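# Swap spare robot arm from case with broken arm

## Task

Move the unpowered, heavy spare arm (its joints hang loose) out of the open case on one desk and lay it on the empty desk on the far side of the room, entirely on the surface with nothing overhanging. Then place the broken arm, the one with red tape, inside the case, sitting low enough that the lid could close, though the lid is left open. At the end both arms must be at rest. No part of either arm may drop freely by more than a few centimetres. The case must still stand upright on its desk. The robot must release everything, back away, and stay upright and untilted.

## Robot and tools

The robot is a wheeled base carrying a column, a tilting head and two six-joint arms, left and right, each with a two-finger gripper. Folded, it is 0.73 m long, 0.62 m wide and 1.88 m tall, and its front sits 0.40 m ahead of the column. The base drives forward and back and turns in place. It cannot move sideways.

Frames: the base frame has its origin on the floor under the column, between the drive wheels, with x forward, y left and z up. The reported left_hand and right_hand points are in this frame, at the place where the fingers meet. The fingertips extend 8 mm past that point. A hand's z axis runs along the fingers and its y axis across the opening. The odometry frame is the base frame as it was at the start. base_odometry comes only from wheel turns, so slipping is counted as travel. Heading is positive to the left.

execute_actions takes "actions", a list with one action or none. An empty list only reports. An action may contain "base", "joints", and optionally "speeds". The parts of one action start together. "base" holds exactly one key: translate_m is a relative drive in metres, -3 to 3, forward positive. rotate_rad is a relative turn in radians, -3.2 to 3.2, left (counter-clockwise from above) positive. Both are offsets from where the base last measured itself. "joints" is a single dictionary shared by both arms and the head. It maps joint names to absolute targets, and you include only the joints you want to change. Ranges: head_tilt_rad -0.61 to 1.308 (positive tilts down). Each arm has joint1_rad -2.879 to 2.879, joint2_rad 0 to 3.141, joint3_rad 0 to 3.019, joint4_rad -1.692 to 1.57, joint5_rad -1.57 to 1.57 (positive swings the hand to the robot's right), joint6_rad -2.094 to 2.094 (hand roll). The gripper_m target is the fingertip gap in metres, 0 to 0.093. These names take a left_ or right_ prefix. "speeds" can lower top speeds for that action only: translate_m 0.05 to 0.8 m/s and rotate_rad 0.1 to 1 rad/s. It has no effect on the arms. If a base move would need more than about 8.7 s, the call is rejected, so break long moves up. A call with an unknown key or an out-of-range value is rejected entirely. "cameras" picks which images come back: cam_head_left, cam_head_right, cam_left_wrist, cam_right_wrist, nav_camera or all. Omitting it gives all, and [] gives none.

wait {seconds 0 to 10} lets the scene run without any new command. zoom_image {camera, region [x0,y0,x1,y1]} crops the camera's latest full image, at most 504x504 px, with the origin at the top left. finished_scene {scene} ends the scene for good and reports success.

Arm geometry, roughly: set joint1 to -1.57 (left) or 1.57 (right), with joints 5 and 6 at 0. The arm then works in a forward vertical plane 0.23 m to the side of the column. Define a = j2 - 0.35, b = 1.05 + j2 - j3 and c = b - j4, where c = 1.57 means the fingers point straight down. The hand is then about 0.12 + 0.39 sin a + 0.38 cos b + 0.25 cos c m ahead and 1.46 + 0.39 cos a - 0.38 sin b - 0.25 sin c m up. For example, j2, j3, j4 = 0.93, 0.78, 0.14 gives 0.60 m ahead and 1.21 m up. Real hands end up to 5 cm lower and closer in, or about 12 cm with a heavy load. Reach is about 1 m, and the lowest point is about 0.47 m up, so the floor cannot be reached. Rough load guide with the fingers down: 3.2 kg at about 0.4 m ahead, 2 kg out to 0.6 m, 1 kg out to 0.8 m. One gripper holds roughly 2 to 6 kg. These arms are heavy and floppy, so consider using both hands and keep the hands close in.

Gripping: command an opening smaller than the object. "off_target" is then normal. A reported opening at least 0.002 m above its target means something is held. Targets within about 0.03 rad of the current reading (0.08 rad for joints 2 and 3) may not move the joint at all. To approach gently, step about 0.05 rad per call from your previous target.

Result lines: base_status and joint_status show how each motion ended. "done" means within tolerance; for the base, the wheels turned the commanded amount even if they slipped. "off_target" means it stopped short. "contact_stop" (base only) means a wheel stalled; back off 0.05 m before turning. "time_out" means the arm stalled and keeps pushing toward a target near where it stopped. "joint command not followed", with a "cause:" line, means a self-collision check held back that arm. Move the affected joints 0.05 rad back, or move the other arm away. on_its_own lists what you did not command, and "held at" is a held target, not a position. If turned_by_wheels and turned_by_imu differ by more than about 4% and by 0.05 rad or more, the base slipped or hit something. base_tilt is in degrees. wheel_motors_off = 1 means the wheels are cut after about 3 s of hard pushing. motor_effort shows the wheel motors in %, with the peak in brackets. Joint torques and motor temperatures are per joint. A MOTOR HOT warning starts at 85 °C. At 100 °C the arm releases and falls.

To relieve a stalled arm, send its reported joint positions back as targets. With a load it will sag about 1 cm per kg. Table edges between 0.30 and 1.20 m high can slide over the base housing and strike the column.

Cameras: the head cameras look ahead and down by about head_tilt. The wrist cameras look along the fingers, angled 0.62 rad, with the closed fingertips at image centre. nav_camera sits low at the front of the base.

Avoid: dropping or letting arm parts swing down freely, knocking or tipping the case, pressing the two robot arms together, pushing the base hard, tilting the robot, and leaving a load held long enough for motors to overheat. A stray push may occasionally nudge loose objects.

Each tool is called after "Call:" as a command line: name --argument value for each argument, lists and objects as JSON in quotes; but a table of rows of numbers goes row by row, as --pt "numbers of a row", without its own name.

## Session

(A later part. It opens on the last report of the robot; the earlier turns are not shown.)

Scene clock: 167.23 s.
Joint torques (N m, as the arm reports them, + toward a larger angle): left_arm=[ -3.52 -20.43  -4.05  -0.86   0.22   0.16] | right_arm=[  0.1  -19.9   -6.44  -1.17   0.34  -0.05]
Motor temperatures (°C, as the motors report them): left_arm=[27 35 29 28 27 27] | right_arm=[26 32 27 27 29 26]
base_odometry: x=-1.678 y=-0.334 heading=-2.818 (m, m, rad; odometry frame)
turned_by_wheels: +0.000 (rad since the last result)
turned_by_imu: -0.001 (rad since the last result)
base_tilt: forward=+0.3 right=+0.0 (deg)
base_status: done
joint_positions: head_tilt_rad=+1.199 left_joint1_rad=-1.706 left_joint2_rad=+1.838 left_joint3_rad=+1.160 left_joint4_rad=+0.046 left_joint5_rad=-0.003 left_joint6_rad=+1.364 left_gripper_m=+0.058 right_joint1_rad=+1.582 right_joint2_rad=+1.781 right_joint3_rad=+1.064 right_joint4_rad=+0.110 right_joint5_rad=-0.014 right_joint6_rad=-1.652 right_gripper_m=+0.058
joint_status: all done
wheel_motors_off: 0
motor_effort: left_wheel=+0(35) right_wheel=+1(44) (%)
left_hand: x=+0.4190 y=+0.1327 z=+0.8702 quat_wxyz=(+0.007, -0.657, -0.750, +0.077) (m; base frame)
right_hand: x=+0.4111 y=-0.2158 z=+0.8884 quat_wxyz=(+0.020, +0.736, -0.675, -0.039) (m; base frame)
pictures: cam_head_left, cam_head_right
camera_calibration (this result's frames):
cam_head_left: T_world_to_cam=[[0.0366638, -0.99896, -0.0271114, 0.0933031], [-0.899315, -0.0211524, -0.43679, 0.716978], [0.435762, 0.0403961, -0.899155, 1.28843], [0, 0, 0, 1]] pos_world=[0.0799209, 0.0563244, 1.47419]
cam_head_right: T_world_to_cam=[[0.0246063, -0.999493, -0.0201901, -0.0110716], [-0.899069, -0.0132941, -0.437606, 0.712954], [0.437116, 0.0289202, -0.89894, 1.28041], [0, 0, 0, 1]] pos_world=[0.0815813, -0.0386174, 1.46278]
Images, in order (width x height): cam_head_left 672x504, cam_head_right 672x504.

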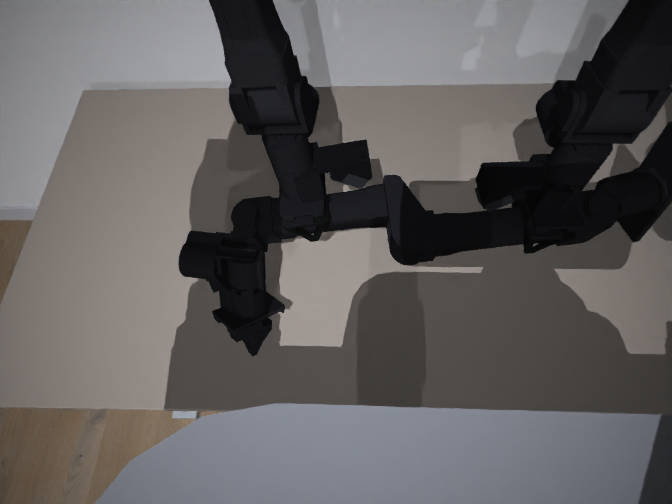

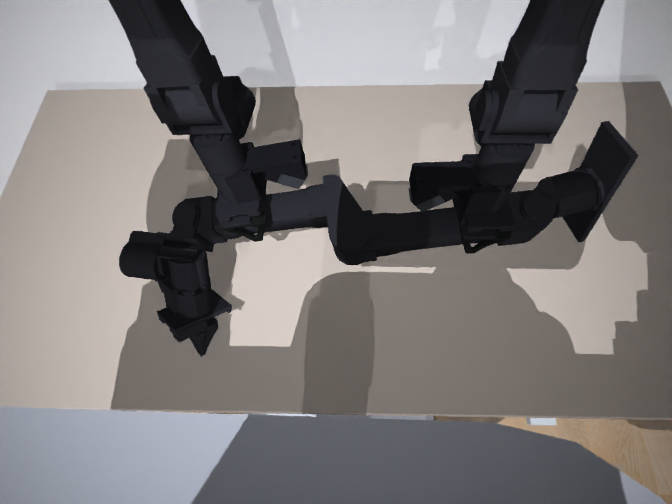

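Call:
execute_actions --actions '[{"joints": {"left_joint1_rad": -1.712, "left_joint2_rad": 1.83, "left_joint3_rad": 1.277, "left_joint4_rad": -0.05, "left_joint6_rad": 1.38, "right_joint2_rad": 1.785, "right_joint3_rad": 1.177, "right_joint4_rad": 0.01}}]' --cameras '["cam_head_left", "cam_head_right"]'

Scene clock: 169.50 s.
Joint torques (N m, as the arm reports them, + toward a larger angle): left_arm=[ -4.24 -22.72  -3.42  -1.28   0.17   0.17] | right_arm=[  0.   -22.07  -4.99  -1.9    0.37  -0.07]
Motor temperatures (°C, as the motors report them): left_arm=[27 35 29 28 27 27] | right_arm=[26 32 27 27 29 26]
base_odometry: x=-1.678 y=-0.334 heading=-2.818 (m, m, rad; odometry frame)
turned_by_wheels: +0.000 (rad since the last result)
turned_by_imu: -0.001 (rad since the last result)
base_tilt: forward=+0.3 right=-0.1 (deg)
base_status: not commanded
joint_positions: head_tilt_rad=+1.199 left_joint1_rad=-1.697 left_joint2_rad=+1.923 left_joint3_rad=+1.310 left_joint4_rad=-0.023 left_joint5_rad=-0.001 left_joint6_rad=+1.372 left_gripper_m=+0.058 right_joint1_rad=+1.581 right_joint2_rad=+1.867 right_joint3_rad=+1.210 right_joint4_rad=+0.049 right_joint5_rad=-0.014 right_joint6_rad=-1.651 right_gripper_m=+0.058
joint_status: all done
wheel_motors_off: 0
motor_effort: left_wheel=+0(1) right_wheel=-1(1) (%)
left_hand: x=+0.4442 y=+0.1334 z=+0.8342 quat_wxyz=(+0.010, -0.658, -0.749, +0.076) (m; base frame)
right_hand: x=+0.4364 y=-0.2156 z=+0.8520 quat_wxyz=(+0.020, +0.736, -0.676, -0.039) (m; base frame)
pictures: cam_head_left, cam_head_right
camera_calibration (this result's frames):
cam_head_left: T_world_to_cam=[[0.0366638, -0.99896, -0.0271114, 0.0933031], [-0.899315, -0.0211524, -0.43679, 0.716978], [0.435762, 0.0403961, -0.899155, 1.28843], [0, 0, 0, 1]] pos_world=[0.0799209, 0.0563244, 1.47419]
cam_head_right: T_world_to_cam=[[0.0246063, -0.999493, -0.0201901, -0.0110716], [-0.899069, -0.0132941, -0.437606, 0.712954], [0.437116, 0.0289202, -0.89894, 1.28041], [0, 0, 0, 1]] pos_world=[0.0815813, -0.0386174, 1.46278]
Images, in order (width x height): cam_head_left 672x504, cam_head_right 672x504.

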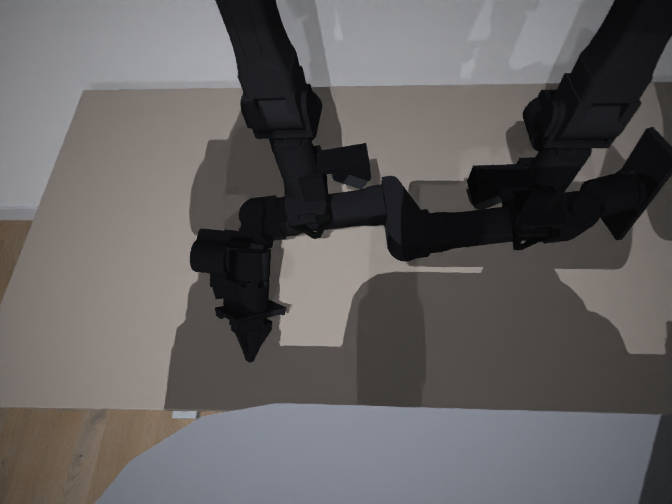

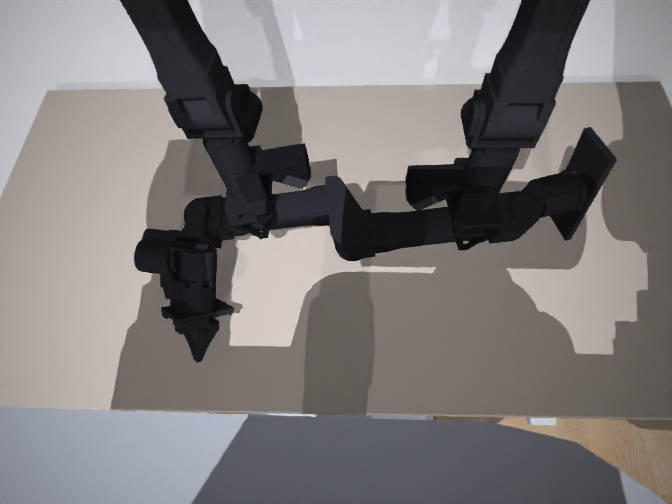

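Call:
execute_actions --actions '[{"joints": {"left_joint1_rad": -1.705, "left_joint2_rad": 1.90, "left_joint3_rad": 1.44, "left_joint4_rad": -0.13, "left_joint6_rad": 1.385, "right_joint2_rad": 1.855, "right_joint3_rad": 1.34, "right_joint4_rad": -0.07}}]' --cameras '["cam_head_left", "cam_head_right"]'

Scene clock: 171.63 s.
Joint torques (N m, as the arm reports them, + toward a larger angle): left_arm=[ -3.72 -22.49  -0.65  -0.96   0.18   0.3 ] | right_arm=[ -0.45 -23.88  -3.89  -1.85   0.38   0.08]
Motor temperatures (°C, as the motors report them): left_arm=[27 35 29 28 27 27] | right_arm=[26 32 27 27 29 26]
base_odometry: x=-1.678 y=-0.334 heading=-2.818 (m, m, rad; odometry frame)
turned_by_wheels: +0.000 (rad since the last result)
turned_by_imu: -0.001 (rad since the last result)
base_tilt: forward=+0.2 right=-0.1 (deg)
base_status: not commanded
joint_positions: head_tilt_rad=+1.199 left_joint1_rad=-1.690 left_joint2_rad=+1.982 left_joint3_rad=+1.448 left_joint4_rad=-0.111 left_joint5_rad=-0.003 left_joint6_rad=+1.368 left_gripper_m=+0.058 right_joint1_rad=+1.581 right_joint2_rad=+1.948 right_joint3_rad=+1.366 right_joint4_rad=-0.033 right_joint5_rad=-0.015 right_joint6_rad=-1.664 right_gripper_m=+0.058
joint_status: all done
wheel_motors_off: 0
motor_effort: left_wheel=+0(1) right_wheel=+1(0) (%)
left_hand: x=+0.4716 y=+0.1345 z=+0.8099 quat_wxyz=(+0.016, -0.655, -0.752, +0.076) (m; base frame)
right_hand: x=+0.4632 y=-0.2152 z=+0.8182 quat_wxyz=(+0.022, +0.740, -0.671, -0.042) (m; base frame)
pictures: cam_head_left, cam_head_right
camera_calibration (this result's frames):
cam_head_left: T_world_to_cam=[[0.0366638, -0.99896, -0.0271114, 0.0933031], [-0.899315, -0.0211524, -0.43679, 0.716978], [0.435762, 0.0403961, -0.899155, 1.28843], [0, 0, 0, 1]] pos_world=[0.0799209, 0.0563244, 1.47419]
cam_head_right: T_world_to_cam=[[0.0246063, -0.999493, -0.0201901, -0.0110716], [-0.899069, -0.0132941, -0.437606, 0.712954], [0.437116, 0.0289202, -0.89894, 1.28041], [0, 0, 0, 1]] pos_world=[0.0815813, -0.0386174, 1.46278]
Images, in order (width x height): cam_head_left 672x504, cam_head_right 672x504.

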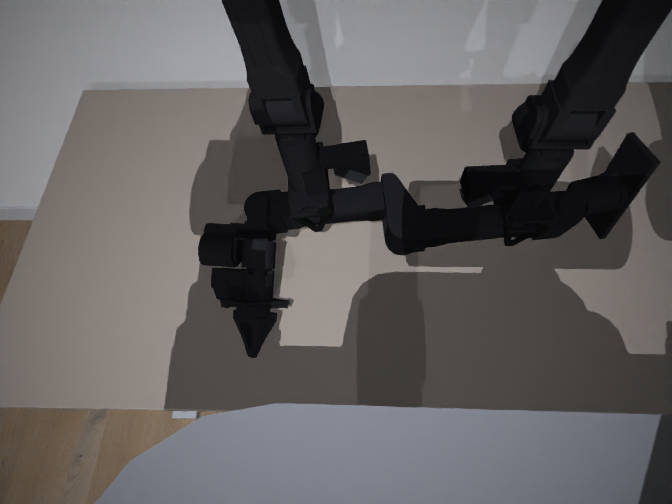

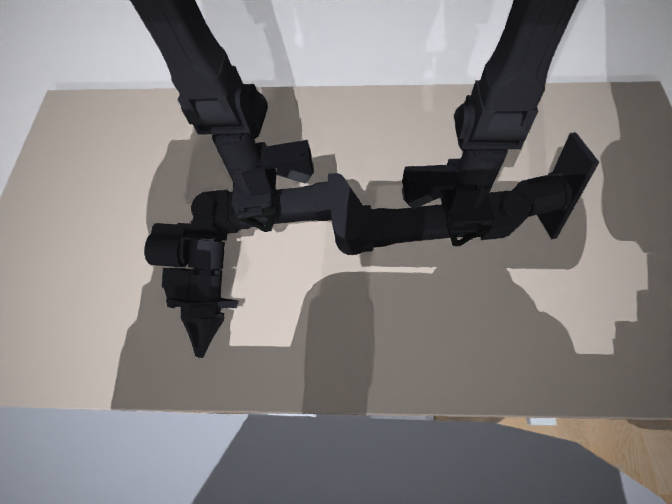

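Call:
execute_actions --actions '[{"joints": {"left_joint1_rad": -1.70, "left_joint2_rad": 1.955, "left_joint3_rad": 1.52, "left_joint4_rad": -0.16, "right_joint2_rad": 1.905, "right_joint3_rad": 1.42, "right_joint4_rad": -0.10}}]' --cameras '["cam_head_left", "cam_head_right"]'

Scene clock: 182.70 s.
Joint torques (N m, as the arm reports them, + toward a larger angle): left_arm=[ -3.61 -21.91  -0.5   -0.68   0.19   0.2 ] | right_arm=[  0.25 -23.63  -3.11  -1.66   0.36   0.01]
Motor temperatures (°C, as the motors report them): left_arm=[27 36 29 28 27 27] | right_arm=[26 34 27 27 29 26]
base_odometry: x=-1.678 y=-0.334 heading=-2.818 (m, m, rad; odometry frame)
turned_by_wheels: +0.000 (rad since the last result)
turned_by_imu: -0.001 (rad since the last result)
base_tilt: forward=+0.3 right=+0.0 (deg)
base_status: not commanded
joint_positions: head_tilt_rad=+1.199 left_joint1_rad=-1.688 left_joint2_rad=+2.024 left_joint3_rad=+1.532 left_joint4_rad=-0.148 left_joint5_rad=-0.004 left_joint6_rad=+1.376 left_gripper_m=+0.058 right_joint1_rad=+1.580 right_joint2_rad=+1.988 right_joint3_rad=+1.442 right_joint4_rad=-0.064 right_joint5_rad=-0.015 right_joint6_rad=-1.660 right_gripper_m=+0.058
joint_status: all done
wheel_motors_off: 0
motor_effort: left_wheel=+0(0) right_wheel=+1(3) (%)
left_hand: x=+0.4879 y=+0.1339 z=+0.7939 quat_wxyz=(+0.015, -0.658, -0.750, +0.073) (m; base frame)
right_hand: x=+0.4776 y=-0.2160 z=+0.8020 quat_wxyz=(+0.021, +0.739, -0.673, -0.040) (m; base frame)
pictures: cam_head_left, cam_head_right
camera_calibration (this result's frames):
cam_head_left: T_world_to_cam=[[0.0366638, -0.99896, -0.0271114, 0.0933031], [-0.899315, -0.0211524, -0.43679, 0.716978], [0.435762, 0.0403961, -0.899155, 1.28843], [0, 0, 0, 1]] pos_world=[0.0799209, 0.0563244, 1.47419]
cam_head_right: T_world_to_cam=[[0.0246063, -0.999493, -0.0201901, -0.0110716], [-0.899069, -0.0132941, -0.437606, 0.712954], [0.437116, 0.0289202, -0.89894, 1.28041], [0, 0, 0, 1]] pos_world=[0.0815813, -0.0386174, 1.46278]
Images, in order (width x height): cam_head_left 672x504, cam_head_right 672x504.

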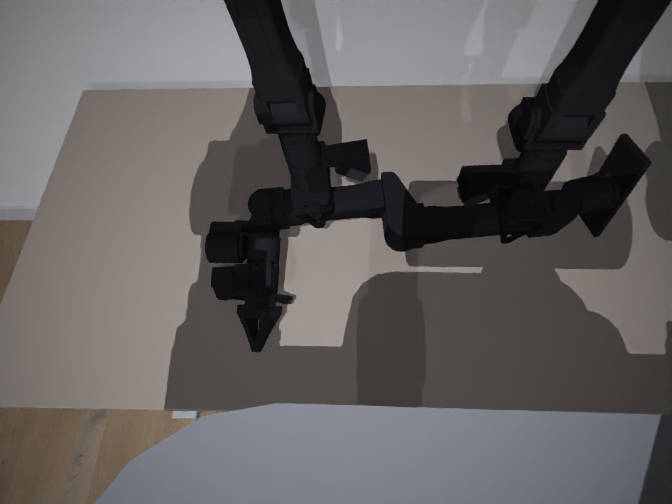

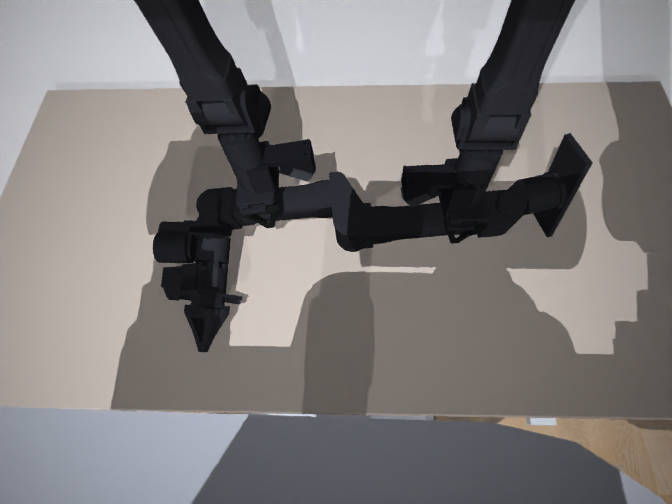

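Call:
execute_actions --actions '[{"joints": {"left_joint2_rad": 2.015, "left_joint3_rad": 1.575, "right_joint2_rad": 1.955, "right_joint3_rad": 1.47}}]' --cameras '["cam_head_left", "cam_head_right"]'

Scene clock: 184.07 s.
Joint torques (N m, as the arm reports them, + toward a larger angle): left_arm=[ -3.99 -21.01  -1.02  -0.65   0.2    0.09] | right_arm=[ -0.16 -21.62  -2.41  -1.62   0.25  -0.02]
Motor temperatures (°C, as the motors report them): left_arm=[27 36 29 28 27 27] | right_arm=[26 34 27 27 29 26]
base_odometry: x=-1.678 y=-0.334 heading=-2.818 (m, m, rad; odometry frame)
turned_by_wheels: +0.000 (rad since the last result)
turned_by_imu: +0.000 (rad since the last result)
base_tilt: forward=+0.4 right=-0.1 (deg)
base_status: not commanded
joint_positions: head_tilt_rad=+1.199 left_joint1_rad=-1.686 left_joint2_rad=+2.073 left_joint3_rad=+1.595 left_joint4_rad=-0.148 left_joint5_rad=-0.004 left_joint6_rad=+1.384 left_gripper_m=+0.058 right_joint1_rad=+1.579 right_joint2_rad=+2.019 right_joint3_rad=+1.488 right_joint4_rad=-0.064 right_joint5_rad=-0.012 right_joint6_rad=-1.652 right_gripper_m=+0.058
joint_status: all done
wheel_motors_off: 0
motor_effort: left_wheel=+0(1) right_wheel=+0(0) (%)
left_hand: x=+0.4937 y=+0.1331 z=+0.7748 quat_wxyz=(+0.009, -0.660, -0.748, +0.068) (m; base frame)
right_hand: x=+0.4857 y=-0.2169 z=+0.7897 quat_wxyz=(+0.017, +0.736, -0.676, -0.033) (m; base frame)
pictures: cam_head_left, cam_head_right
camera_calibration (this result's frames):
cam_head_left: T_world_to_cam=[[0.0366638, -0.99896, -0.0271114, 0.0933031], [-0.899315, -0.0211524, -0.43679, 0.716978], [0.435762, 0.0403961, -0.899155, 1.28843], [0, 0, 0, 1]] pos_world=[0.0799209, 0.0563244, 1.47419]
cam_head_right: T_world_to_cam=[[0.0246063, -0.999493, -0.0201901, -0.0110716], [-0.899069, -0.0132941, -0.437606, 0.712954], [0.437116, 0.0289202, -0.89894, 1.28041], [0, 0, 0, 1]] pos_world=[0.0815813, -0.0386174, 1.46278]
Images, in order (width x height): cam_head_left 672x504, cam_head_right 672x504.

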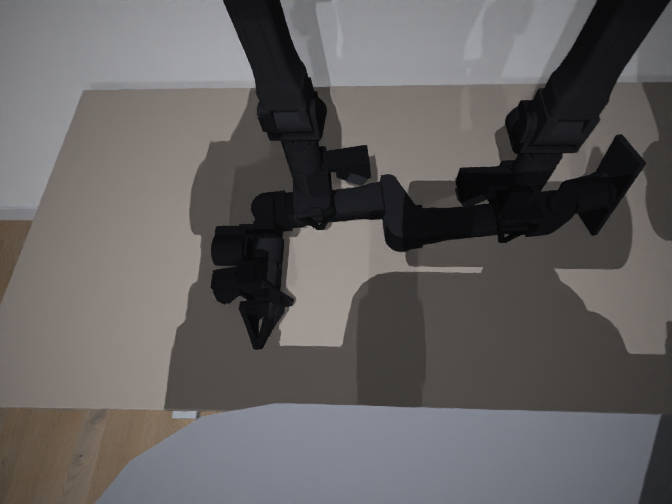

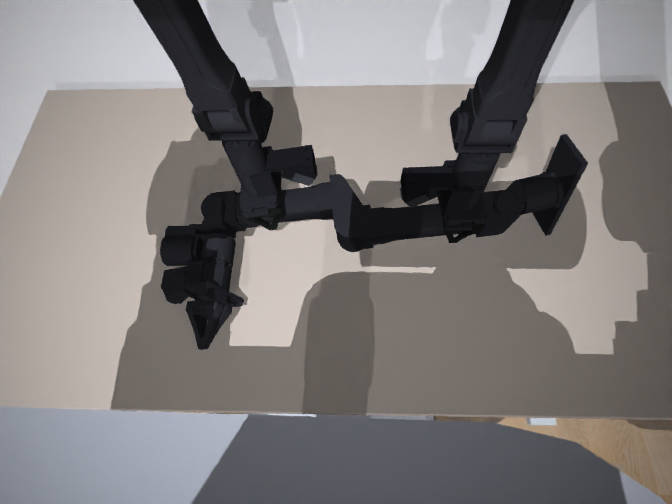

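Call:
execute_actions --actions '[{"joints": {"left_joint2_rad": 2.07, "left_joint3_rad": 1.62, "right_joint2_rad": 2.0, "right_joint3_rad": 1.495}}]' --cameras '["cam_head_left", "cam_head_right"]'

Scene clock: 185.40 s.
Joint torques (N m, as the arm reports them, + toward a larger angle): left_arm=[ -3.94 -21.31  -1.43  -0.93   0.17   0.15] | right_arm=[ -0.14 -19.93  -1.86  -1.59   0.06   0.  ]
Motor temperatures (°C, as the motors report them): left_arm=[27 36 29 28 27 27] | right_arm=[26 34 27 27 29 26]
base_odometry: x=-1.678 y=-0.334 heading=-2.818 (m, m, rad; odometry frame)
turned_by_wheels: +0.000 (rad since the last result)
turned_by_imu: +0.000 (rad since the last result)
base_tilt: forward=+0.3 right=-0.1 (deg)
base_status: not commanded
joint_positions: head_tilt_rad=+1.199 left_joint1_rad=-1.685 left_joint2_rad=+2.131 left_joint3_rad=+1.642 left_joint4_rad=-0.142 left_joint5_rad=-0.003 left_joint6_rad=+1.379 left_gripper_m=+0.058 right_joint1_rad=+1.579 right_joint2_rad=+2.039 right_joint3_rad=+1.507 right_joint4_rad=-0.067 right_joint5_rad=-0.007 right_joint6_rad=-1.654 right_gripper_m=+0.058
joint_status: all done
wheel_motors_off: 0
motor_effort: left_wheel=+0(0) right_wheel=-2(1) (%)
left_hand: x=+0.4844 y=+0.1316 z=+0.7530 quat_wxyz=(+0.011, -0.659, -0.749, +0.070) (m; base frame)
right_hand: x=+0.4838 y=-0.2178 z=+0.7823 quat_wxyz=(+0.021, +0.737, -0.675, -0.033) (m; base frame)
pictures: cam_head_left, cam_head_right
camera_calibration (this result's frames):
cam_head_left: T_world_to_cam=[[0.0366638, -0.99896, -0.0271114, 0.0933031], [-0.899315, -0.0211524, -0.43679, 0.716978], [0.435762, 0.0403961, -0.899155, 1.28843], [0, 0, 0, 1]] pos_world=[0.0799209, 0.0563244, 1.47419]
cam_head_right: T_world_to_cam=[[0.0246063, -0.999493, -0.0201901, -0.0110716], [-0.899069, -0.0132941, -0.437606, 0.712954], [0.437116, 0.0289202, -0.89894, 1.28041], [0, 0, 0, 1]] pos_world=[0.0815814, -0.0386174, 1.46278]
Images, in order (width x height): cam_head_left 672x504, cam_head_right 672x504.

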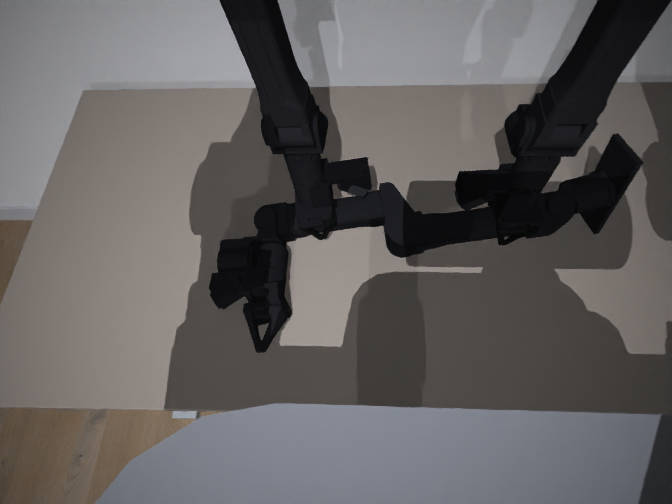

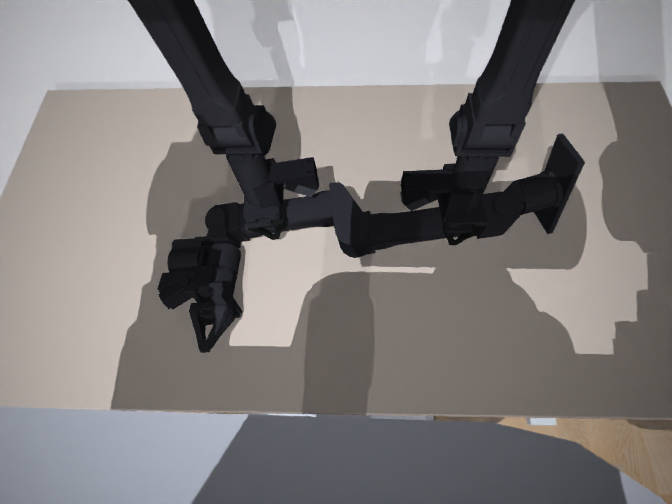

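Call:
execute_actions --actions '[{"joints": {"left_joint2_rad": 2.12, "left_joint3_rad": 1.66, "right_joint2_rad": 2.04, "right_joint3_rad": 1.515}}]' --cameras '["cam_head_left", "cam_head_right"]'

Scene clock: 186.53 s.
Joint torques (N m, as the arm reports them, + toward a larger angle): left_arm=[ -4.3  -17.45   1.69  -0.8    0.19   0.14] | right_arm=[ -0.18 -17.16  -0.27  -1.2    0.01   0.  ]
Motor temperatures (°C, as the motors report them): left_arm=[27 36 29 28 27 27] | right_arm=[26 34 27 27 29 26]
base_odometry: x=-1.678 y=-0.334 heading=-2.818 (m, m, rad; odometry frame)
turned_by_wheels: +0.000 (rad since the last result)
turned_by_imu: +0.000 (rad since the last result)
base_tilt: forward=+0.2 right=+0.0 (deg)
base_status: not commanded
joint_positions: head_tilt_rad=+1.199 left_joint1_rad=-1.685 left_joint2_rad=+2.134 left_joint3_rad=+1.648 left_joint4_rad=-0.145 left_joint5_rad=-0.003 left_joint6_rad=+1.379 left_gripper_m=+0.058 right_joint1_rad=+1.579 right_joint2_rad=+2.040 right_joint3_rad=+1.511 right_joint4_rad=-0.076 right_joint5_rad=-0.006 right_joint6_rad=-1.654 right_gripper_m=+0.058
joint_status: all done
wheel_motors_off: 0
motor_effort: left_wheel=+0(0) right_wheel=+1(1) (%)
left_hand: x=+0.4844 y=+0.1315 z=+0.7518 quat_wxyz=(+0.012, -0.658, -0.749, +0.070) (m; base frame)
right_hand: x=+0.4835 y=-0.2179 z=+0.7819 quat_wxyz=(+0.023, +0.737, -0.675, -0.034) (m; base frame)
pictures: cam_head_left, cam_head_right
camera_calibration (this result's frames):
cam_head_left: T_world_to_cam=[[0.0366638, -0.99896, -0.0271114, 0.0933031], [-0.899315, -0.0211524, -0.43679, 0.716978], [0.435762, 0.0403961, -0.899155, 1.28843], [0, 0, 0, 1]] pos_world=[0.0799209, 0.0563244, 1.47419]
cam_head_right: T_world_to_cam=[[0.0246063, -0.999493, -0.0201901, -0.0110716], [-0.899069, -0.0132941, -0.437606, 0.712954], [0.437116, 0.0289202, -0.89894, 1.28041], [0, 0, 0, 1]] pos_world=[0.0815813, -0.0386174, 1.46278]
Images, in order (width x height): cam_head_left 672x504, cam_head_right 672x504.

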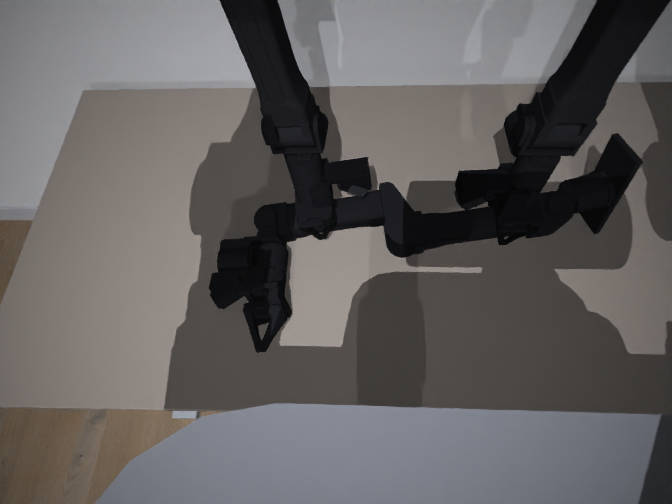

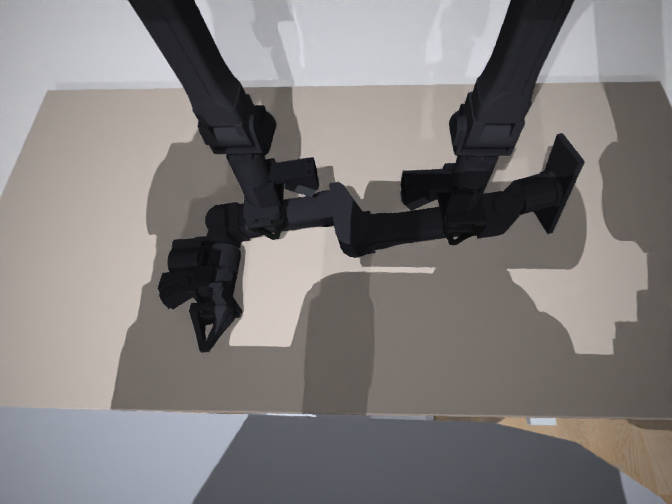

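Call:
execute_actions --actions '[{"joints": {"left_joint1_rad": -1.685, "left_joint2_rad": 2.134, "left_joint3_rad": 1.648, "left_joint4_rad": -0.145, "left_joint6_rad": 1.379, "left_gripper_m": 0.066, "right_joint1_rad": 1.579, "right_joint2_rad": 2.04, "right_joint3_rad": 1.511, "right_joint4_rad": -0.076, "right_joint6_rad": -1.654, "right_gripper_m": 0.066}}]' --cameras '["cam_head_right", "cam_left_wrist", "cam_right_wrist"]'

Scene clock: 188.30 s.
Joint torques (N m, as the arm reports them, + toward a larger angle): left_arm=[ -2.54 -16.26   1.05  -0.12   0.05   0.08] | right_arm=[  0.28 -17.11   0.09  -0.14  -0.14  -0.04]
Motor temperatures (°C, as the motors report them): left_arm=[27 36 29 28 27 27] | right_arm=[26 33 27 27 29 26]
base_odometry: x=-1.678 y=-0.334 heading=-2.818 (m, m, rad; odometry frame)
turned_by_wheels: +0.000 (rad since the last result)
turned_by_imu: -0.001 (rad since the last result)
base_tilt: forward=+0.3 right=-0.1 (deg)
base_status: not commanded
joint_positions: head_tilt_rad=+1.199 left_joint1_rad=-1.685 left_joint2_rad=+2.135 left_joint3_rad=+1.642 left_joint4_rad=-0.145 left_joint5_rad=+0.001 left_joint6_rad=+1.379 left_gripper_m=+0.066 right_joint1_rad=+1.579 right_joint2_rad=+2.040 right_joint3_rad=+1.503 right_joint4_rad=-0.076 right_joint5_rad=-0.002 right_joint6_rad=-1.655 right_gripper_m=+0.066
joint_status: all done
wheel_motors_off: 0
motor_effort: left_wheel=+1(2) right_wheel=+3(1) (%)
left_hand: x=+0.4803 y=+0.1317 z=+0.7516 quat_wxyz=(+0.014, -0.658, -0.749, +0.073) (m; base frame)
right_hand: x=+0.4780 y=-0.2186 z=+0.7821 quat_wxyz=(+0.027, +0.737, -0.674, -0.036) (m; base frame)
pictures: cam_head_right, cam_left_wrist, cam_right_wrist
camera_calibration (this result's frames):
cam_head_right: T_world_to_cam=[[0.0246063, -0.999493, -0.0201901, -0.0110716], [-0.899069, -0.0132941, -0.437606, 0.712954], [0.437116, 0.0289202, -0.89894, 1.28041], [0, 0, 0, 1]] pos_world=[0.0815813, -0.0386174, 1.46278]
cam_left_wrist: T_world_to_cam=[[-0.98607, -0.109, 0.125638, 0.398672], [-0.0287557, 0.855692, 0.516686, -0.487443], [-0.163827, 0.505876, -0.846906, 0.774152], [0, 0, 0, 1]] pos_world=[0.505928, 0.0689317, 0.857401]
cam_right_wrist: T_world_to_cam=[[0.993518, 0.0627395, -0.0947935, -0.387092], [0.10515, -0.824067, 0.556649, -0.657835], [-0.0431923, -0.563008, -0.825322, 0.669338], [0, 0, 0, 1]] pos_world=[0.482665, -0.140972, 0.881909]
Images, in order (width x height): cam_head_right 672x504, cam_left_wrist 672x504, cam_right_wrist 672x504.

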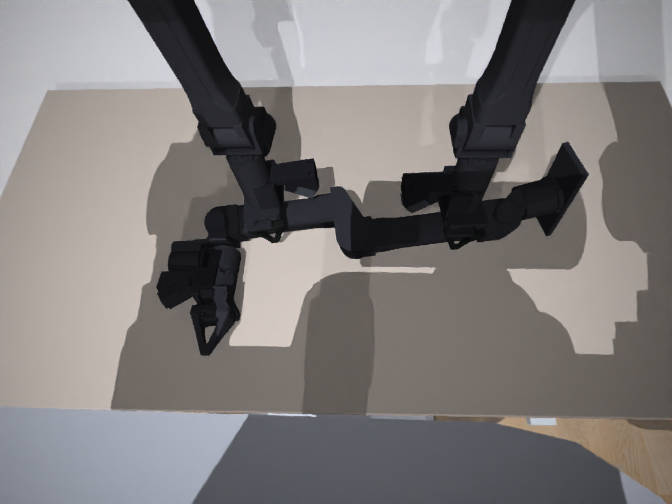

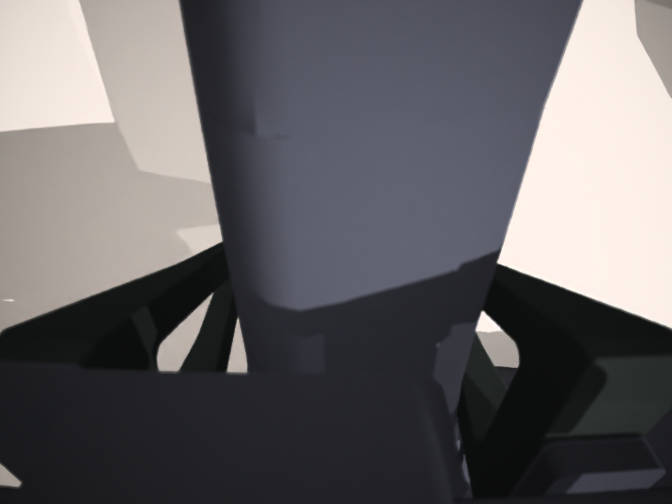

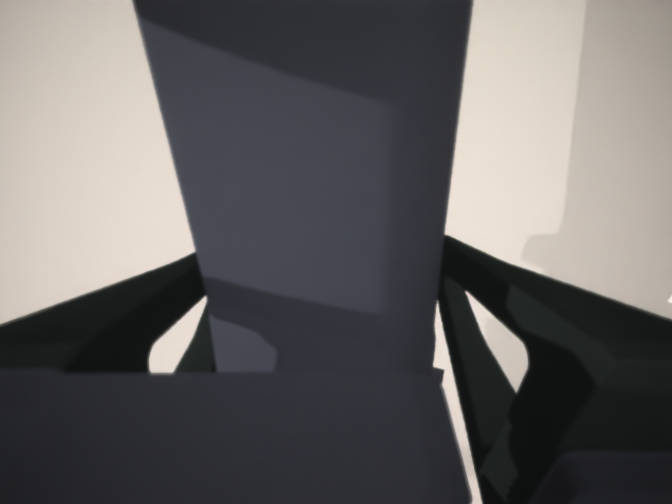

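Call:
execute_actions --actions '[{"joints": {"left_gripper_m": 0.093, "right_gripper_m": 0.093}}]' --cameras '["cam_head_right", "cam_left_wrist", "cam_right_wrist"]'

Scene clock: 189.33 s.
Joint torques (N m, as the arm reports them, + toward a larger angle): left_arm=[ -2.89 -16.28   0.89  -0.09   0.03   0.1 ] | right_arm=[ -0.04 -17.22  -0.4   -0.1   -0.13  -0.03]
Motor temperatures (°C, as the motors report them): left_arm=[27 36 29 28 27 27] | right_arm=[26 33 27 27 29 26]
base_odometry: x=-1.678 y=-0.334 heading=-2.818 (m, m, rad; odometry frame)
turned_by_wheels: +0.000 (rad since the last result)
turned_by_imu: +0.000 (rad since the last result)
base_tilt: forward=+0.2 right=+0.0 (deg)
base_status: not commanded
joint_positions: head_tilt_rad=+1.199 left_joint1_rad=-1.685 left_joint2_rad=+2.135 left_joint3_rad=+1.643 left_joint4_rad=-0.145 left_joint5_rad=+0.001 left_joint6_rad=+1.379 left_gripper_m=+0.093 right_joint1_rad=+1.579 right_joint2_rad=+2.040 right_joint3_rad=+1.509 right_joint4_rad=-0.076 right_joint5_rad=-0.002 right_joint6_rad=-1.655 right_gripper_m=+0.093
joint_status: all done
wheel_motors_off: 0
motor_effort: left_wheel=+1(1) right_wheel=+0(2) (%)
left_hand: x=+0.4812 y=+0.1317 z=+0.7516 quat_wxyz=(+0.013, -0.658, -0.749, +0.073) (m; base frame)
right_hand: x=+0.4818 y=-0.2186 z=+0.7819 quat_wxyz=(+0.025, +0.737, -0.674, -0.034) (m; base frame)
pictures: cam_head_right, cam_left_wrist, cam_right_wrist
camera_calibration (this result's frames):
cam_head_right: T_world_to_cam=[[0.0246063, -0.999493, -0.0201901, -0.0110716], [-0.899069, -0.0132941, -0.437606, 0.712954], [0.437115, 0.0289202, -0.89894, 1.28041], [0, 0, 0, 1]] pos_world=[0.0815813, -0.0386174, 1.46278]
cam_left_wrist: T_world_to_cam=[[-0.986243, -0.109138, 0.124153, 0.400826], [-0.0296675, 0.855732, 0.516568, -0.486834], [-0.162618, 0.505778, -0.847198, 0.773969], [0, 0, 0, 1]] pos_world=[0.506731, 0.068888, 0.857424]
cam_right_wrist: T_world_to_cam=[[0.994081, 0.0626983, -0.0887263, -0.395934], [0.101714, -0.824085, 0.557259, -0.656962], [-0.0381788, -0.562985, -0.825585, 0.667177], [0, 0, 0, 1]] pos_world=[0.485885, -0.140957, 0.881779]
Images, in order (width x height): cam_head_right 672x504, cam_left_wrist 672x504, cam_right_wrist 672x504.

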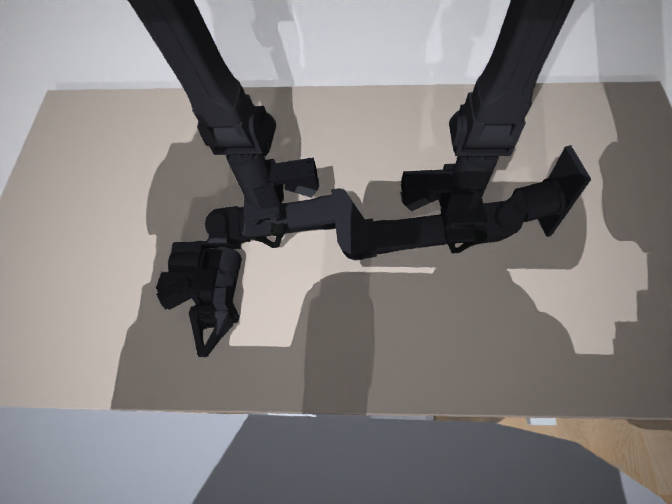

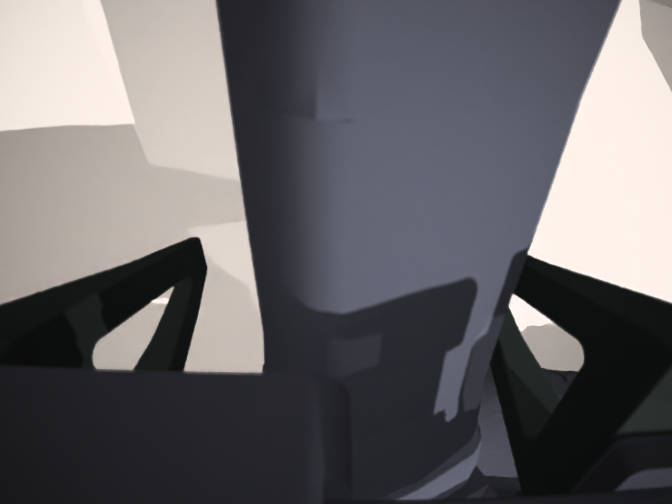

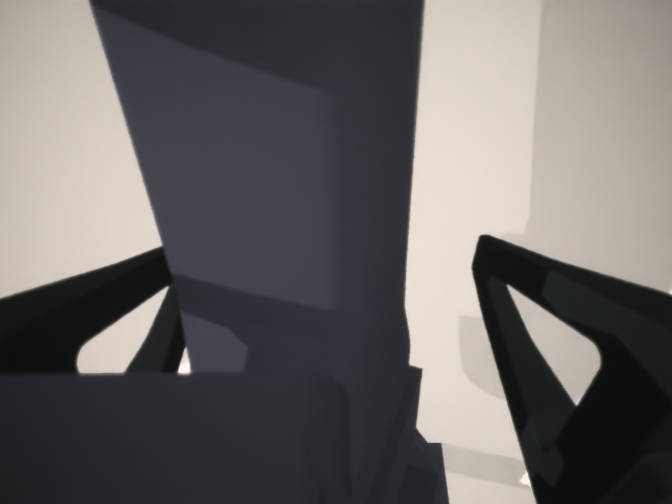

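Call:
execute_actions --actions '[{"joints": {"left_joint2_rad": 2.03, "left_joint3_rad": 1.54, "right_joint2_rad": 1.935, "right_joint3_rad": 1.405}}]' --cameras '["cam_left_wrist", "cam_right_wrist"]'

Scene clock: 191.70 s.
Joint torques (N m, as the arm reports them, + toward a larger angle): left_arm=[ -2.66 -17.63   0.49  -0.14   0.05   0.1 ] | right_arm=[  0.46 -17.37  -1.07  -0.06  -0.12  -0.03]
Motor temperatures (°C, as the motors report them): left_arm=[27 36 29 28 27 27] | right_arm=[26 33 26 27 29 26]
base_odometry: x=-1.678 y=-0.334 heading=-2.818 (m, m, rad; odometry frame)
turned_by_wheels: +0.000 (rad since the last result)
turned_by_imu: -0.001 (rad since the last result)
base_tilt: forward=+0.3 right=+0.0 (deg)
base_status: not commanded
joint_positions: head_tilt_rad=+1.199 left_joint1_rad=-1.685 left_joint2_rad=+2.044 left_joint3_rad=+1.539 left_joint4_rad=-0.145 left_joint5_rad=+0.001 left_joint6_rad=+1.379 left_gripper_m=+0.093 right_joint1_rad=+1.579 right_joint2_rad=+1.950 right_joint3_rad=+1.406 right_joint4_rad=-0.076 right_joint5_rad=-0.002 right_joint6_rad=-1.655 right_gripper_m=+0.093
joint_status: all done
wheel_motors_off: 0
motor_effort: left_wheel=+1(1) right_wheel=+3(0) (%)
left_hand: x=+0.4790 y=+0.1352 z=+0.7862 quat_wxyz=(+0.018, -0.658, -0.749, +0.077) (m; base frame)
right_hand: x=+0.4774 y=-0.2189 z=+0.8170 quat_wxyz=(+0.029, +0.737, -0.674, -0.038) (m; base frame)
pictures: cam_left_wrist, cam_right_wrist
camera_calibration (this result's frames):
cam_left_wrist: T_world_to_cam=[[-0.984652, -0.107942, 0.137143, 0.383576], [-0.0216842, 0.855374, 0.517557, -0.51239], [-0.173174, 0.50664, -0.844586, 0.804036], [0, 0, 0, 1]] pos_world=[0.505817, 0.072332, 0.891665]
cam_right_wrist: T_world_to_cam=[[0.992995, 0.0627754, -0.100099, -0.378554], [0.108153, -0.82405, 0.556097, -0.678425], [-0.0475777, -0.563028, -0.825067, 0.699911], [0, 0, 0, 1]] pos_world=[0.482576, -0.141223, 0.916851]
Images, in order (width x height): cam_left_wrist 672x504, cam_right_wrist 672x504.

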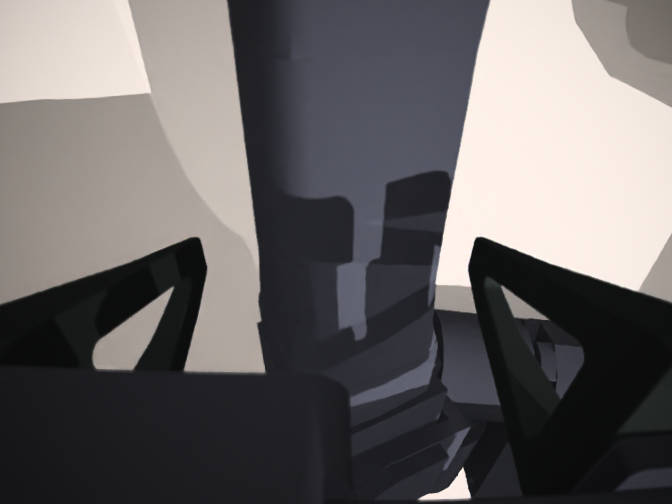

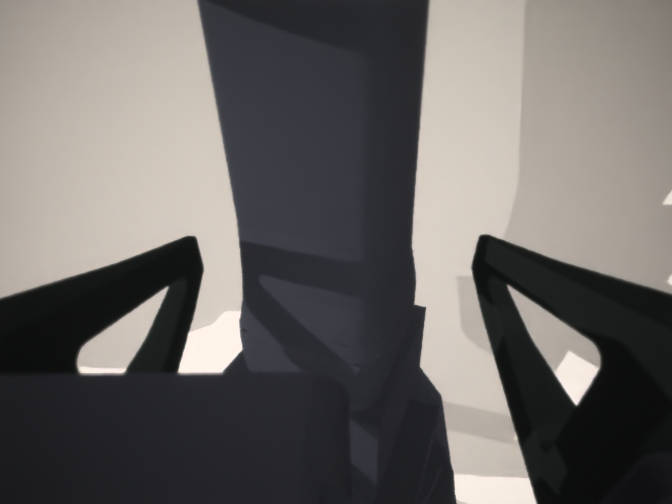

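Call:
execute_actions --actions '[{"joints": {"left_joint2_rad": 1.91, "left_joint3_rad": 1.42, "right_joint2_rad": 1.82, "right_joint3_rad": 1.29}}]' --cameras '["cam_head_right"]'

Scene clock: 193.20 s.
Joint torques (N m, as the arm reports them, + toward a larger angle): left_arm=[ -2.22 -16.94   0.37  -0.16   0.04   0.08] | right_arm=[  0.31 -17.49  -0.97  -0.12  -0.12  -0.03]
Motor temperatures (°C, as the motors report them): left_arm=[27 36 29 28 27 27] | right_arm=[26 33 26 27 29 26]
base_odometry: x=-1.678 y=-0.334 heading=-2.818 (m, m, rad; odometry frame)
turned_by_wheels: +0.000 (rad since the last result)
turned_by_imu: +0.000 (rad since the last result)
base_tilt: forward=+0.3 right=+0.0 (deg)
base_status: not commanded
joint_positions: head_tilt_rad=+1.199 left_joint1_rad=-1.685 left_joint2_rad=+1.917 left_joint3_rad=+1.422 left_joint4_rad=-0.145 left_joint5_rad=+0.001 left_joint6_rad=+1.379 left_gripper_m=+0.093 right_joint1_rad=+1.579 right_joint2_rad=+1.831 right_joint3_rad=+1.292 right_joint4_rad=-0.076 right_joint5_rad=-0.002 right_joint6_rad=-1.655 right_gripper_m=+0.093
joint_status: all done
wheel_motors_off: 0
motor_effort: left_wheel=+1(1) right_wheel=-1(1) (%)
left_hand: x=+0.4884 y=+0.1395 z=+0.8345 quat_wxyz=(+0.014, -0.658, -0.749, +0.074) (m; base frame)
right_hand: x=+0.4786 y=-0.2192 z=+0.8624 quat_wxyz=(+0.028, +0.737, -0.674, -0.037) (m; base frame)
pictures: cam_head_right
camera_calibration (this result's frames):
cam_head_right: T_world_to_cam=[[0.0246063, -0.999493, -0.0201901, -0.0110716], [-0.899069, -0.0132941, -0.437606, 0.712954], [0.437116, 0.0289202, -0.89894, 1.28041], [0, 0, 0, 1]] pos_world=[0.0815814, -0.0386174, 1.46278]
Images, in order (width x height): cam_head_right 672x504.

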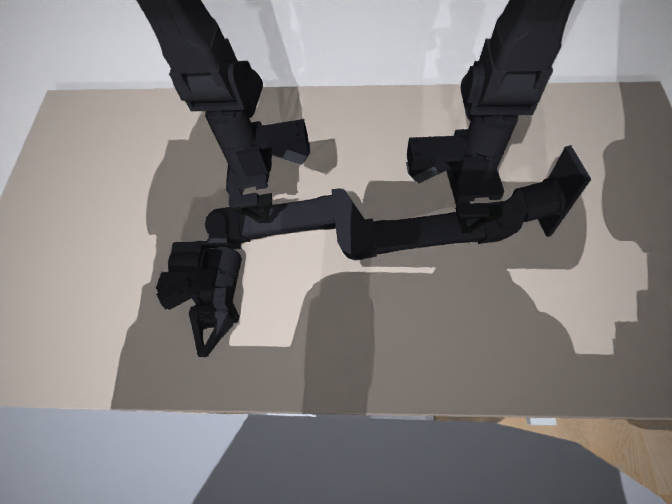

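Call:
execute_actions --actions '[{"base": {"translate_m": -1.12}, "joints": {"head_tilt_rad": 0.8, "left_joint1_rad": -1.64, "left_joint2_rad": 1.38, "left_joint3_rad": 0.70, "left_joint4_rad": 0.16, "left_joint5_rad": 0.0, "left_joint6_rad": 1.5, "right_joint1_rad": 1.62, "right_joint2_rad": 1.37, "right_joint3_rad": 0.685, "right_joint4_rad": 0.163, "right_joint5_rad": 0.0, "right_joint6_rad": -1.6}}]' --cameras '["cam_head_right"]'

Call:
execute_actions --actions '[{"base": {"rotate_rad": 1.6}}]' --cameras '["cam_head_left", "cam_head_right", "nav_camera"]'

Scene clock: 204.80 s.
Joint torques (N m, as the arm reports them, + toward a larger angle): left_arm=[ -1.07 -11.66  -1.01   0.17   0.01   0.15] | right_arm=[  0.33 -12.31  -1.76   0.38  -0.21   0.06]
Motor temperatures (°C, as the motors report them): left_arm=[27 35 29 28 27 27] | right_arm=[26 33 26 27 29 26]
base_odometry: x=-0.616 y=+0.023 heading=-2.817 (m, m, rad; odometry frame)
turned_by_wheels: +0.001 (rad since the last result)
turned_by_imu: -0.004 (rad since the last result)
base_tilt: forward=+0.3 right=-0.1 (deg)
base_status: done
joint_positions: head_tilt_rad=+0.815 left_joint1_rad=-1.635 left_joint2_rad=+1.369 left_joint3_rad=+0.700 left_joint4_rad=+0.157 left_joint5_rad=+0.001 left_joint6_rad=+1.492 left_gripper_m=+0.093 right_joint1_rad=+1.622 right_joint2_rad=+1.354 right_joint3_rad=+0.685 right_joint4_rad=+0.155 right_joint5_rad=-0.001 right_joint6_rad=-1.611 right_gripper_m=+0.093
joint_status: all done
wheel_motors_off: 0
motor_effort: left_wheel=+1(42) right_wheel=-3(54) (%)
left_hand: x=+0.3992 y=+0.1904 z=+1.0340 quat_wxyz=(-0.024, -0.690, -0.723, +0.017) (m; base frame)
right_hand: x=+0.3963 y=-0.1987 z=+1.0384 quat_wxyz=(-0.020, +0.730, -0.683, -0.012) (m; base frame)
pictures: cam_head_right
camera_calibration (this result's frames):
cam_head_right: T_world_to_cam=[[0.0303764, -0.999493, -0.00950706, -0.027812], [-0.669789, -0.0132941, -0.742433, 1.17092], [0.74193, 0.0289202, -0.669853, 0.912371], [0, 0, 0, 1]] pos_world=[0.1082, -0.0386174, 1.48022]
Images, in order (width x height): cam_head_right 672x504.

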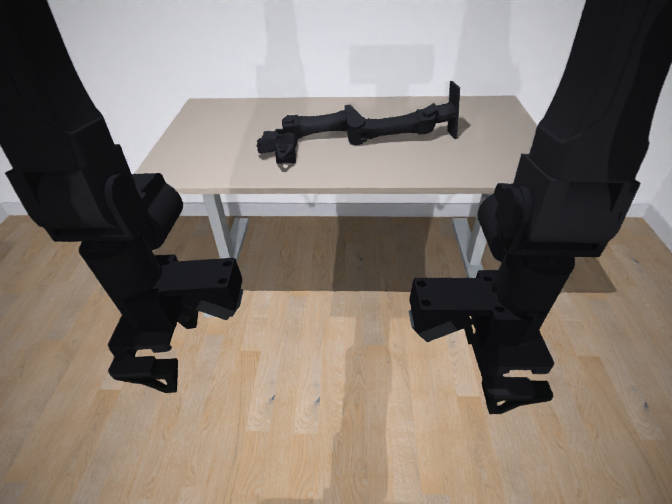

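Scene clock: 207.70 s.
Joint torques (N m, as the arm reports them, + toward a larger angle): left_arm=[ -1.18 -11.3   -0.84   0.21   0.01   0.14] | right_arm=[  0.12 -12.5   -2.04   0.43  -0.22   0.07]
Motor temperatures (°C, as the motors report them): left_arm=[27 35 29 28 27 27] | right_arm=[26 33 26 27 29 26]
base_odometry: x=-0.616 y=+0.023 heading=-1.217 (m, m, rad; odometry frame)
turned_by_wheels: +1.600 (rad since the last result)
turned_by_imu: +1.577 (rad since the last result)
base_tilt: forward=+0.3 right=+0.0 (deg)
base_status: done
joint_positions: head_tilt_rad=+0.815 left_joint1_rad=-1.636 left_joint2_rad=+1.369 left_joint3_rad=+0.700 left_joint4_rad=+0.157 left_joint5_rad=+0.001 left_joint6_rad=+1.492 left_gripper_m=+0.093 right_joint1_rad=+1.622 right_joint2_rad=+1.354 right_joint3_rad=+0.688 right_joint4_rad=+0.155 right_joint5_rad=-0.001 right_joint6_rad=-1.611 right_gripper_m=+0.093
joint_status: not commanded
wheel_motors_off: 0
motor_effort: left_wheel=+0(34) right_wheel=+2(44) (%)
left_hand: x=+0.3992 y=+0.1902 z=+1.0340 quat_wxyz=(-0.024, -0.690, -0.723, +0.017) (m; base frame)
right_hand: x=+0.3978 y=-0.1987 z=+1.0383 quat_wxyz=(-0.021, +0.730, -0.683, -0.011) (m; base frame)
pictures: cam_head_left, cam_head_right, nav_camera
camera_calibration (this result's frames):
cam_head_left: T_world_to_cam=[[0.0441484, -0.99896, -0.0114097, 0.0687482], [-0.670322, -0.0211524, -0.741769, 1.1752], [0.740756, 0.0403961, -0.670559, 0.921139], [0, 0, 0, 1]] pos_world=[0.102386, 0.0563244, 1.49019]
cam_head_right: T_world_to_cam=[[0.0303764, -0.999493, -0.00950706, -0.027812], [-0.669789, -0.0132941, -0.742433, 1.17092], [0.74193, 0.0289202, -0.669853, 0.912371], [0, 0, 0, 1]] pos_world=[0.1082, -0.0386174, 1.48022]
Images, in order (width x height): cam_head_left 672x504, cam_head_right 672x504, nav_camera 672x504.

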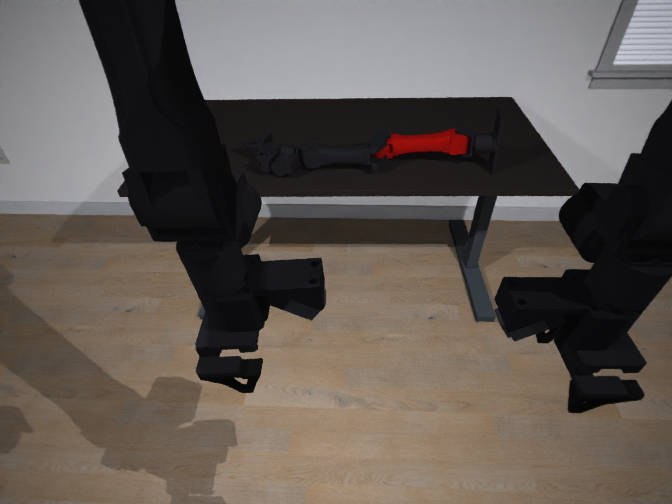

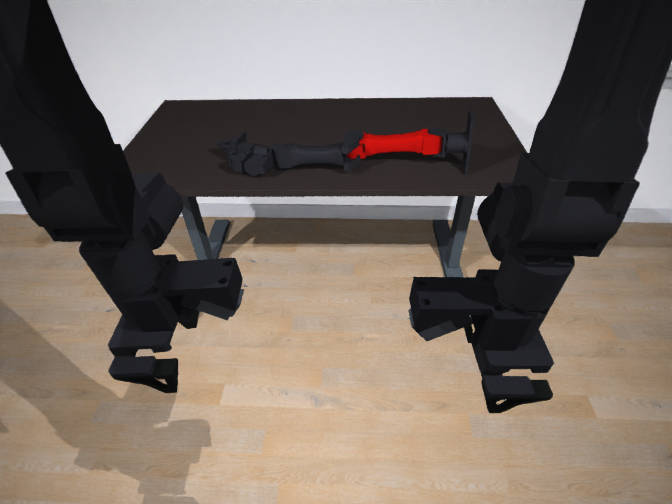

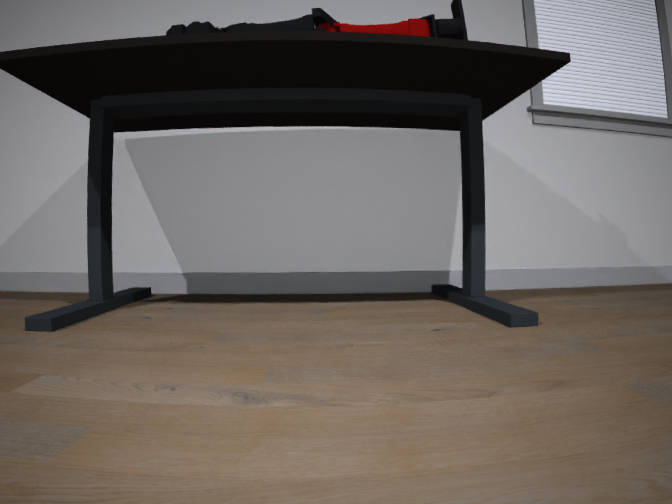

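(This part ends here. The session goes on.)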